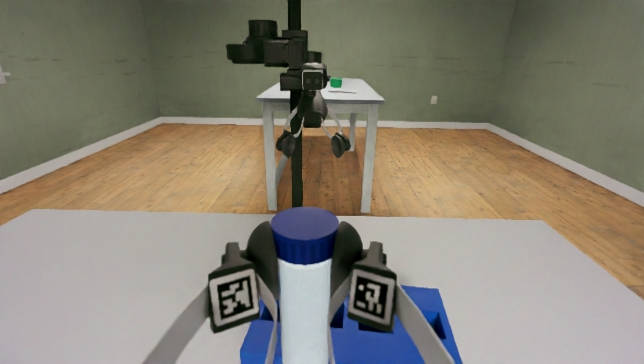

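Call:
execute_actions --actions '[{"r2":{"base":{"translate_m":-0.016},"joints":{"arm_m":0.408,"lift_m":0.868}}}]' --cameras '["r1_head_camera","r1_wrist_camera"]'

Call:
zoom_image --camera "r1_head_camera" --region '[300,160,500,340]'

Scene clock: 103.77 s.
r1.base_odometry: x=+0.363 y=+1.091 heading=-2.264 (m, m, rad; r1's odometry frame)
r1.turned_by_wheels: +0.000 (rad since the last result)
r1.turned_by_imu: +0.000 (rad since the last result)
r1.base_tilt: forward=-0.1 right=-1.3 (deg)
r1.lidar_m: 2.36 2.50 1.04 1.05 1.06 2.44 2.01 0.86 0.66 0.65 0.68 0.99
r1.head_depth_mm: - - 2815 869 693 1095 - / - 3155 2676 861 688 1098 - / 3281 3656 2751 826 703 1118 - / 1315 837 1023 794 690 - - / - - 2714 814 677 1211 1168 / - 3964 2678 835 692 1235 1166 / - 3851 2636 828 686 1252 1164
r1.base_status: not commanded
r1.joint_positions: lift_m=+0.820 arm_m=-0.001 wrist_yaw_rad=+0.002 wrist_pitch_rad=-0.245 wrist_roll_rad=+0.007 gripper_m=+0.080 head_pan_rad=-1.563 head_tilt_rad=-0.691
r1.joint_status: not commanded
r1.motor_effort: left_wheel=-3(3) right_wheel=+3(2) lift_m=+17(18) arm_m=-1(0) wrist_yaw_rad=-1(2) wrist_pitch_rad=+14(14) wrist_roll_rad=+0(0) gripper_m=+0(0) head_pan_rad=-4(5) head_tilt_rad=-3(2) (%)
r1.hand_pose: x=-0.0210 y=-0.3871 z=+0.8733 quat_wxyz=(+0.700, +0.087, -0.704, -0.086) (m; r1's base frame)
r1.wrist_depth_mm: 478 - - 818 - - - / 481 - - 530 - - - / 476 - - - - - - / 470 560 498 447 553 555 550 / 413 412 436 408 416 406 404 / 323 326 324 320 322 328 317 / 267 268 257 265 265 255 263
r2.base_odometry: x=-0.044 y=-1.326 heading=-1.430 (m, m, rad; r2's odometry frame)
r2.turned_by_wheels: +0.000 (rad since the last result)
r2.turned_by_imu: +0.000 (rad since the last result)
r2.base_tilt: forward=+0.0 right=-0.1 (deg)
r2.lidar_m: 2.46 2.60 1.00 0.96 3.10 2.35 2.29 0.97 0.74 0.73 0.77 1.11
r2.head_depth_mm: - - 2824 - - 1270 1159 / - 3661 - 852 720 1270 1150 / - 3625 - 844 746 1263 1157 / 2438 1532 1375 852 741 1265 1155 / - 3887 1145 853 743 1277 1159 / - - 1145 853 742 1289 1153 / - - 1139 845 1093 1288 1150
r2.base_status: done
r2.joint_positions: lift_m=+0.869 arm_m=+0.408 wrist_yaw_rad=+0.000 wrist_pitch_rad=-0.244 wrist_roll_rad=-0.010 gripper_m=+0.001 head_pan_rad=-1.563 head_tilt_rad=-0.691
r2.joint_status: all done
r2.motor_effort: left_wheel=+4(5) right_wheel=-4(10) lift_m=+12(13) arm_m=+2(3) wrist_yaw_rad=-1(0) wrist_pitch_rad=+12(11) wrist_roll_rad=+0(0) gripper_m=-16(15) head_pan_rad=-3(3) head_tilt_rad=-5(5) (%)
r2.hand_pose: x=-0.0214 y=-0.7955 z=+0.9219 quat_wxyz=(+0.706, +0.087, -0.698, -0.086) (m; r2's base frame)
r2.wrist_depth_mm: - - - - - - - / - - - - - - - / - - - - - - - / - - - - - - - / 469 483 - 155 - - - / 376 379 - 159 388 391 393 / 310 314 304 180 317 317 320
pictures: r1_head_camera (sideways: a quarter turn clockwise sets it upright), r1_wrist_camera
Images, in order (width x height): r1_head_camera 896x504, r1_wrist_camera 644x364.

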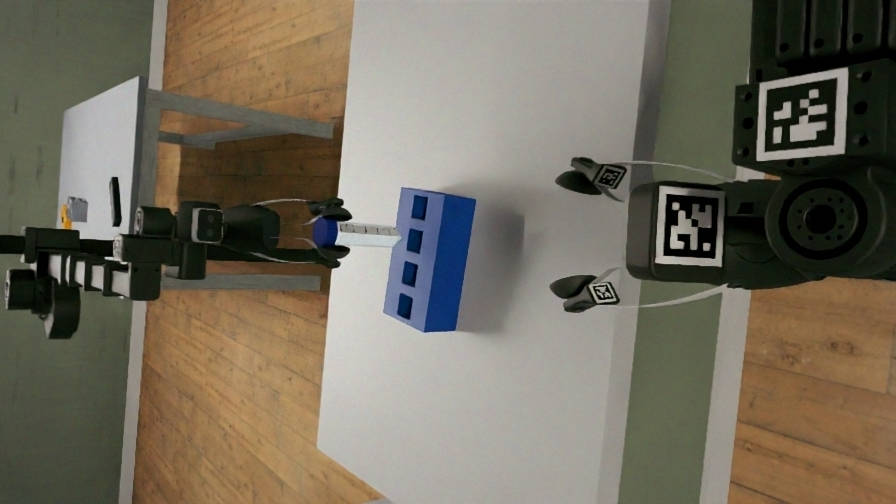

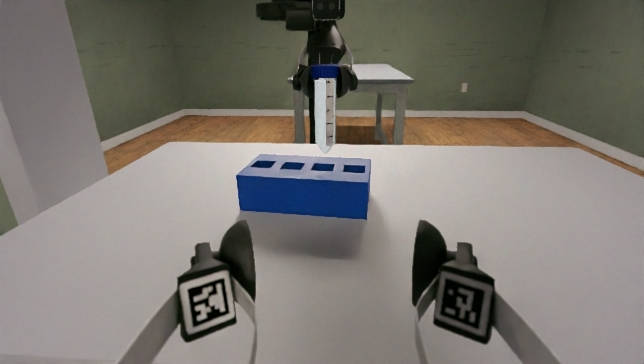

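Region (300, 160, 500, 340) of r1_head_camera's 896x504 image, scaled by 2.520, with more detail than that image has; it fills the top 454 rows of this view, and the rest is white.

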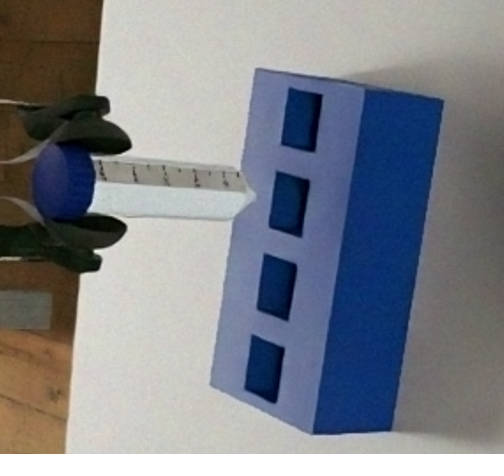

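Call:
execute_actions --actions '[{"r2":{"joints":{"arm_m":0.413,"lift_m":0.825}}}]' --cameras '["r1_head_camera","r1_wrist_camera"]'

Scene clock: 105.17 s.
r1.base_odometry: x=+0.363 y=+1.091 heading=-2.264 (m, m, rad; r1's odometry frame)
r1.turned_by_wheels: +0.000 (rad since the last result)
r1.turned_by_imu: +0.000 (rad since the last result)
r1.base_tilt: forward=-0.1 right=-1.3 (deg)
r1.lidar_m: 2.36 2.51 1.04 1.05 1.06 2.43 2.01 0.86 0.66 0.65 0.69 0.99
r1.head_depth_mm: - - 2814 869 692 1093 - / - 3136 2637 861 689 1102 - / 3274 3628 2746 826 702 1117 - / 1358 884 1074 794 689 - - / - 3789 2722 814 675 1209 1168 / - 3927 2689 837 689 1232 1165 / - 3857 2642 827 687 1254 1162
r1.base_status: not commanded
r1.joint_positions: lift_m=+0.820 arm_m=-0.001 wrist_yaw_rad=+0.002 wrist_pitch_rad=-0.245 wrist_roll_rad=+0.007 gripper_m=+0.080 head_pan_rad=-1.563 head_tilt_rad=-0.691
r1.joint_status: not commanded
r1.motor_effort: left_wheel=-3(3) right_wheel=+2(2) lift_m=+17(17) arm_m=+0(1) wrist_yaw_rad=-1(1) wrist_pitch_rad=+14(14) wrist_roll_rad=+0(0) gripper_m=+0(0) head_pan_rad=-4(5) head_tilt_rad=-3(3) (%)
r1.hand_pose: x=-0.0210 y=-0.3871 z=+0.8733 quat_wxyz=(+0.700, +0.087, -0.704, -0.086) (m; r1's base frame)
r1.wrist_depth_mm: 483 - - 615 - - - / 482 - - - - - - / 481 - - 714 - - - / 478 564 498 448 560 549 550 / 413 411 433 409 421 405 405 / 322 321 324 322 321 326 319 / 267 267 257 264 265 255 264
r2.base_odometry: x=-0.044 y=-1.326 heading=-1.430 (m, m, rad; r2's odometry frame)
r2.turned_by_wheels: +0.000 (rad since the last result)
r2.turned_by_imu: +0.000 (rad since the last result)
r2.base_tilt: forward=+0.0 right=-0.1 (deg)
r2.lidar_m: 2.46 2.61 1.00 0.96 3.10 2.35 2.30 0.97 0.74 0.73 0.77 1.11
r2.head_depth_mm: - - 2759 888 - - 1134 / - 3671 2886 824 725 1261 1157 / - 3689 3155 823 743 1259 1155 / 2477 1517 2746 839 743 1251 1156 / - 3832 1146 851 742 1289 1156 / - - 1148 852 742 1285 1159 / - - 1138 846 1098 1282 1151
r2.base_status: not commanded
r2.joint_positions: lift_m=+0.826 arm_m=+0.413 wrist_yaw_rad=-0.001 wrist_pitch_rad=-0.244 wrist_roll_rad=-0.010 gripper_m=+0.001 head_pan_rad=-1.563 head_tilt_rad=-0.691
r2.joint_status: all done
r2.motor_effort: left_wheel=+3(4) right_wheel=-2(4) lift_m=+12(11) arm_m=+2(3) wrist_yaw_rad=+2(3) wrist_pitch_rad=+11(11) wrist_roll_rad=+0(0) gripper_m=-16(16) head_pan_rad=-3(4) head_tilt_rad=-5(5) (%)
r2.hand_pose: x=-0.0218 y=-0.8005 z=+0.8789 quat_wxyz=(+0.705, +0.086, -0.698, -0.087) (m; r2's base frame)
r2.wrist_depth_mm: - - - - - - - / - - - - - - - / - - - - - - - / - - - - - - - / 403 406 433 155 417 423 448 / 317 318 - 159 326 327 331 / 261 263 213 190 205 257 270
pictures: r1_head_camera (sideways: a quarter turn clockwise sets it upright), r1_wrist_camera
Images, in order (width x height): r1_head_camera 896x504, r1_wrist_camera 644x364.

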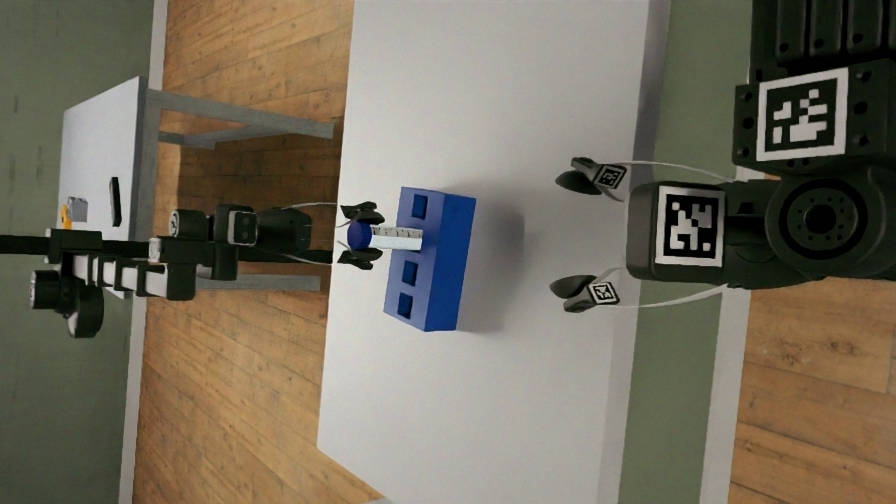

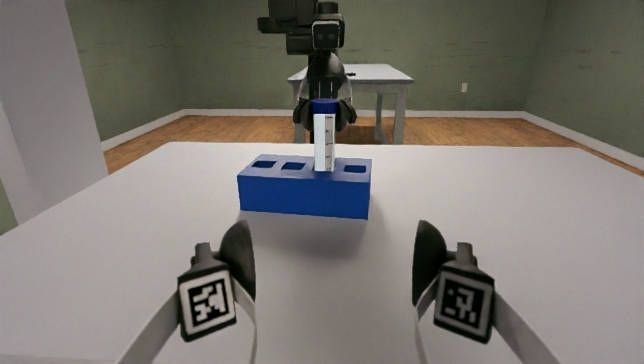

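Call:
execute_actions --actions '[{"r2":{"joints":{"lift_m":0.812}}}]' --cameras '[]'

Call:
execute_actions --actions '[{"r2":{"joints":{"gripper_m":0.08}}}]' --cameras '[]'

Call:
execute_actions --actions '[{"r2":{"joints":{"arm_m":0.005}},"r1":{"joints":{"arm_m":0.15,"lift_m":0.81}}}]' --cameras '[]'

Call:
execute_actions --actions '[{"r1":{"joints":{"arm_m":0.27}}}]' --cameras '["r1_wrist_camera"]'

Scene clock: 106.27 s.
r1.base_odometry: x=+0.363 y=+1.091 heading=-2.264 (m, m, rad; r1's odometry frame)
r1.turned_by_wheels: +0.000 (rad since the last result)
r1.turned_by_imu: +0.000 (rad since the last result)
r1.base_tilt: forward=-0.1 right=-1.3 (deg)
r1.lidar_m: 2.36 2.51 1.04 1.05 1.06 2.44 2.01 0.86 0.66 0.65 0.69 0.99
r1.head_depth_mm: - - 2831 869 693 1090 - / - 3126 2671 862 688 1100 - / 3261 3631 2742 826 703 1115 - / 1368 894 1025 796 690 - - / - 3754 2705 814 676 1209 1169 / - 3977 2681 834 689 1230 1163 / - 3874 2653 828 687 1257 1163
r1.base_status: not commanded
r1.joint_positions: lift_m=+0.820 arm_m=-0.001 wrist_yaw_rad=+0.002 wrist_pitch_rad=-0.245 wrist_roll_rad=+0.007 gripper_m=+0.080 head_pan_rad=-1.563 head_tilt_rad=-0.691
r1.joint_status: not commanded
r1.motor_effort: left_wheel=-3(3) right_wheel=+2(3) lift_m=+17(17) arm_m=-1(1) wrist_yaw_rad=-1(1) wrist_pitch_rad=+14(14) wrist_roll_rad=+0(0) gripper_m=+1(1) head_pan_rad=-5(4) head_tilt_rad=-3(4) (%)
r1.hand_pose: x=-0.0210 y=-0.3871 z=+0.8733 quat_wxyz=(+0.700, +0.087, -0.704, -0.086) (m; r1's base frame)
r1.wrist_depth_mm: 477 - - 623 - - - / 476 - - - - - - / 479 - - 723 - - - / 482 560 504 449 559 560 550 / 413 411 432 406 416 405 404 / 322 322 323 322 320 330 319 / 267 267 256 264 265 254 263
r2.base_odometry: x=-0.044 y=-1.326 heading=-1.430 (m, m, rad; r2's odometry frame)
r2.turned_by_wheels: +0.000 (rad since the last result)
r2.turned_by_imu: +0.000 (rad since the last result)
r2.base_tilt: forward=+0.0 right=+0.0 (deg)
r2.lidar_m: 2.46 2.60 1.00 0.96 3.08 2.35 2.29 0.97 0.74 0.73 0.77 1.11
r2.head_depth_mm: - - 2810 891 - - 1133 / - 3619 2857 - 722 1253 1162 / - 3693 3026 809 744 1262 1153 / 2453 1529 2758 823 739 1265 1156 / - 3860 1143 848 741 1285 1152 / - - 1144 850 739 1281 1157 / - - 1142 851 1095 1281 1151
r2.base_status: not commanded
r2.joint_positions: lift_m=+0.813 arm_m=+0.413 wrist_yaw_rad=-0.001 wrist_pitch_rad=-0.244 wrist_roll_rad=-0.010 gripper_m=+0.001 head_pan_rad=-1.563 head_tilt_rad=-0.691
r2.joint_status: all done
r2.motor_effort: left_wheel=+3(4) right_wheel=-2(2) lift_m=+12(10) arm_m=+2(2) wrist_yaw_rad=+2(2) wrist_pitch_rad=+11(11) wrist_roll_rad=-1(0) gripper_m=-16(16) head_pan_rad=-3(3) head_tilt_rad=-5(5) (%)
r2.hand_pose: x=-0.0218 y=-0.8005 z=+0.8659 quat_wxyz=(+0.705, +0.086, -0.698, -0.087) (m; r2's base frame)
r2.wrist_depth_mm: - - 762 - - - - / - - - - - - - / - - - - - - - / - - - - - - - / 380 383 405 156 390 395 401 / 298 297 - 159 305 306 308 / 246 246 198 179 198 242 254
pictures: none
No camera images: the call's "cameras" was empty. Leave "cameras" out to get every camera's image.

Scene clock: 107.57 s.
r1.base_odometry: x=+0.363 y=+1.091 heading=-2.264 (m, m, rad; r1's odometry frame)
r1.turned_by_wheels: +0.000 (rad since the last result)
r1.turned_by_imu: +0.000 (rad since the last result)
r1.base_tilt: forward=-0.1 right=-1.3 (deg)
r1.lidar_m: 2.35 2.50 1.04 1.05 1.06 2.44 2.01 0.86 0.66 0.65 0.69 0.99
r1.head_depth_mm: - - 2788 869 693 1095 - / - 3115 2660 859 689 1103 - / 3293 3632 2749 824 704 1115 - / 1373 890 1030 796 691 - - / - 3768 2691 814 675 1214 1177 / - 3982 2684 836 689 1232 1170 / - 3914 2654 829 687 1255 1161
r1.base_status: not commanded
r1.joint_positions: lift_m=+0.820 arm_m=-0.001 wrist_yaw_rad=+0.002 wrist_pitch_rad=-0.245 wrist_roll_rad=+0.007 gripper_m=+0.080 head_pan_rad=-1.563 head_tilt_rad=-0.691
r1.joint_status: not commanded
r1.motor_effort: left_wheel=-3(3) right_wheel=+3(2) lift_m=+17(18) arm_m=-1(0) wrist_yaw_rad=-2(2) wrist_pitch_rad=+14(14) wrist_roll_rad=+0(0) gripper_m=+1(0) head_pan_rad=-5(5) head_tilt_rad=-4(3) (%)
r1.hand_pose: x=-0.0210 y=-0.3871 z=+0.8733 quat_wxyz=(+0.700, +0.087, -0.704, -0.086) (m; r1's base frame)
r1.wrist_depth_mm: 480 - - 611 - - - / 473 - - - - - - / 478 - - 721 - - - / 482 568 498 445 561 553 548 / 413 417 437 409 421 408 407 / 325 321 323 322 323 326 319 / 266 266 256 264 262 257 263
r2.base_odometry: x=-0.044 y=-1.326 heading=-1.430 (m, m, rad; r2's odometry frame)
r2.turned_by_wheels: +0.000 (rad since the last result)
r2.turned_by_imu: +0.000 (rad since the last result)
r2.base_tilt: forward=-0.1 right=+0.0 (deg)
r2.lidar_m: 2.46 2.61 1.00 0.96 3.10 2.35 2.29 0.97 0.74 0.73 0.77 1.11
r2.head_depth_mm: - - 2771 892 - - 1137 / - 3701 2856 - 722 1258 1164 / - 3672 3077 809 742 1258 1155 / 2480 1526 2866 824 742 1264 1150 / - 3943 1140 853 742 1286 1155 / - - 1132 852 740 1284 1155 / - - 1127 847 1095 1290 1155
r2.base_status: not commanded
r2.joint_positions: lift_m=+0.813 arm_m=+0.413 wrist_yaw_rad=-0.001 wrist_pitch_rad=-0.244 wrist_roll_rad=-0.010 gripper_m=+0.080 head_pan_rad=-1.563 head_tilt_rad=-0.691
r2.joint_status: all done
r2.motor_effort: left_wheel=+3(3) right_wheel=-2(2) lift_m=+12(12) arm_m=+2(2) wrist_yaw_rad=+2(2) wrist_pitch_rad=+11(11) wrist_roll_rad=+0(0) gripper_m=+1(87) head_pan_rad=-3(3) head_tilt_rad=-5(5) (%)
r2.hand_pose: x=-0.0218 y=-0.8005 z=+0.8659 quat_wxyz=(+0.705, +0.086, -0.698, -0.087) (m; r2's base frame)
r2.wrist_depth_mm: - - 762 - - - - / - - - - - - - / - - - - - - - / - - - - - - - / 383 382 407 369 413 394 400 / 299 302 219 161 319 304 306 / 245 240 197 176 196 252 255
pictures: none
No camera images: the call's "cameras" was empty. Leave "cameras" out to get every camera's image.

Scene clock: 111.77 s.
r1.base_odometry: x=+0.363 y=+1.091 heading=-2.264 (m, m, rad; r1's odometry frame)
r1.turned_by_wheels: +0.000 (rad since the last result)
r1.turned_by_imu: +0.000 (rad since the last result)
r1.base_tilt: forward=-0.2 right=-1.3 (deg)
r1.lidar_m: 2.36 2.51 1.04 1.05 1.06 2.43 2.02 0.86 0.66 0.65 0.69 0.99
r1.head_depth_mm: - - 2830 867 714 - - / - 3126 2648 861 - 1228 1187 / 3243 3665 2753 855 - 1223 1185 / 1345 1592 1731 796 - 1228 1175 / - - 2698 813 675 1205 1172 / - 3978 2671 833 689 1231 1164 / - 3892 2625 831 686 1257 1164
r1.base_status: not commanded
r1.joint_positions: lift_m=+0.810 arm_m=+0.150 wrist_yaw_rad=+0.001 wrist_pitch_rad=-0.244 wrist_roll_rad=+0.007 gripper_m=+0.080 head_pan_rad=-1.563 head_tilt_rad=-0.691
r1.joint_status: all done
r1.motor_effort: left_wheel=-3(3) right_wheel=+2(2) lift_m=+17(16) arm_m=+4(3) wrist_yaw_rad=+0(1) wrist_pitch_rad=+14(14) wrist_roll_rad=+0(0) gripper_m=-1(0) head_pan_rad=-5(5) head_tilt_rad=-3(3) (%)
r1.hand_pose: x=-0.0212 y=-0.5375 z=+0.8635 quat_wxyz=(+0.700, +0.087, -0.704, -0.086) (m; r1's base frame)
r1.wrist_depth_mm: - - - - - - - / - - - - - - - / - - - - - - - / - 534 538 368 530 528 523 / 396 390 309 300 368 384 387 / 307 309 308 298 293 311 304 / 253 252 245 253 253 242 251
r2.base_odometry: x=-0.044 y=-1.326 heading=-1.430 (m, m, rad; r2's odometry frame)
r2.turned_by_wheels: +0.000 (rad since the last result)
r2.turned_by_imu: +0.000 (rad since the last result)
r2.base_tilt: forward=-0.1 right=+0.0 (deg)
r2.lidar_m: 2.46 2.60 1.00 0.96 3.10 2.35 2.29 0.97 0.74 0.73 0.77 1.11
r2.head_depth_mm: - - 2737 855 723 1187 - / - 3722 2744 852 721 1220 - / - 3404 1096 847 721 - - / 2790 1075 1617 855 741 1268 1163 / - 3951 1149 851 741 1290 1151 / - - 1147 848 743 1290 1147 / - - 1139 847 1098 1288 1154
r2.base_status: not commanded
r2.joint_positions: lift_m=+0.813 arm_m=+0.005 wrist_yaw_rad=-0.001 wrist_pitch_rad=-0.244 wrist_roll_rad=-0.010 gripper_m=+0.080 head_pan_rad=-1.563 head_tilt_rad=-0.691
r2.joint_status: all done
r2.motor_effort: left_wheel=+4(3) right_wheel=-3(3) lift_m=+12(11) arm_m=-4(5) wrist_yaw_rad=+1(2) wrist_pitch_rad=+11(11) wrist_roll_rad=+0(0) gripper_m=+0(0) head_pan_rad=-3(3) head_tilt_rad=-5(5) (%)
r2.hand_pose: x=-0.0217 y=-0.3930 z=+0.8659 quat_wxyz=(+0.705, +0.087, -0.698, -0.086) (m; r2's base frame)
r2.wrist_depth_mm: - - - - - - 410 / - - - - - - 441 / - - - 789 - - 460 / 527 526 536 514 551 532 485 / 384 386 414 393 422 400 512 / 312 317 311 310 320 310 313 / 648 644 635 624 639 618 613
pictures: none
No camera images: the call's "cameras" was empty. Leave "cameras" out to get every camera's image.

Scene clock: 113.90 s.
r1.base_odometry: x=+0.363 y=+1.091 heading=-2.264 (m, m, rad; r1's odometry frame)
r1.turned_by_wheels: +0.000 (rad since the last result)
r1.turned_by_imu: +0.000 (rad since the last result)
r1.base_tilt: forward=-0.1 right=-1.4 (deg)
r1.lidar_m: 2.36 2.50 1.04 1.05 1.06 2.43 2.02 0.86 0.66 0.65 0.69 0.99
r1.head_depth_mm: - - 2798 869 716 - - / - 3128 2630 958 667 1162 1167 / 3260 3674 2765 - 665 1158 1179 / 1354 1598 1752 - 662 1179 1173 / - - 2710 813 677 1206 1170 / - 3928 2676 835 692 1236 1165 / - 3873 2646 827 685 1254 1156
r1.base_status: not commanded
r1.joint_positions: lift_m=+0.810 arm_m=+0.270 wrist_yaw_rad=+0.001 wrist_pitch_rad=-0.244 wrist_roll_rad=+0.007 gripper_m=+0.080 head_pan_rad=-1.563 head_tilt_rad=-0.691
r1.joint_status: all done
r1.motor_effort: left_wheel=-3(4) right_wheel=+3(2) lift_m=+17(17) arm_m=+3(4) wrist_yaw_rad=+0(0) wrist_pitch_rad=+14(14) wrist_roll_rad=+0(0) gripper_m=+1(0) head_pan_rad=-5(4) head_tilt_rad=-3(3) (%)
r1.hand_pose: x=-0.0212 y=-0.6575 z=+0.8635 quat_wxyz=(+0.700, +0.087, -0.704, -0.086) (m; r1's base frame)
r1.wrist_depth_mm: - - - 747 - - - / - - - - - - - / - - - - - - - / - 538 - - - - - / 390 393 410 200 397 388 384 / 309 307 250 211 236 311 300 / 253 244 191 187 195 243 250
r2.base_odometry: x=-0.044 y=-1.326 heading=-1.430 (m, m, rad; r2's odometry frame)
r2.turned_by_wheels: +0.000 (rad since the last result)
r2.turned_by_imu: +0.000 (rad since the last result)
r2.base_tilt: forward=+0.0 right=-0.1 (deg)
r2.lidar_m: 2.46 2.60 1.00 0.96 3.10 2.35 2.29 0.97 0.74 0.73 0.77 1.10
r2.head_depth_mm: - - 2752 854 719 1199 - / - 3627 2754 853 722 1216 - / - 3604 1090 850 719 - - / 2784 993 1092 852 742 1275 1154 / - 3881 1145 853 741 1285 1158 / - - 1137 850 742 1289 1154 / - - 1143 851 1094 1278 1164
r2.base_status: not commanded
r2.joint_positions: lift_m=+0.813 arm_m=+0.005 wrist_yaw_rad=-0.001 wrist_pitch_rad=-0.244 wrist_roll_rad=-0.010 gripper_m=+0.080 head_pan_rad=-1.563 head_tilt_rad=-0.691
r2.joint_status: not commanded
r2.motor_effort: left_wheel=+4(3) right_wheel=-3(3) lift_m=+11(11) arm_m=-4(4) wrist_yaw_rad=+1(1) wrist_pitch_rad=+11(11) wrist_roll_rad=+0(0) gripper_m=+1(1) head_pan_rad=-3(3) head_tilt_rad=-5(5) (%)
r2.hand_pose: x=-0.0217 y=-0.3930 z=+0.8659 quat_wxyz=(+0.705, +0.087, -0.698, -0.086) (m; r2's base frame)
r2.wrist_depth_mm: - - - - - - 416 / - - - - - - 443 / - - - 793 - - 463 / 537 531 542 512 560 530 491 / 382 390 417 389 422 401 519 / 317 316 312 312 324 312 311 / 632 652 639 628 635 618 624
pictures: r1_wrist_camera
Images, in order (width x height): r1_wrist_camera 644x364.

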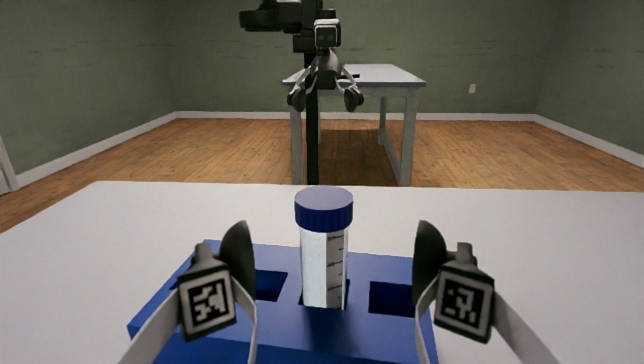

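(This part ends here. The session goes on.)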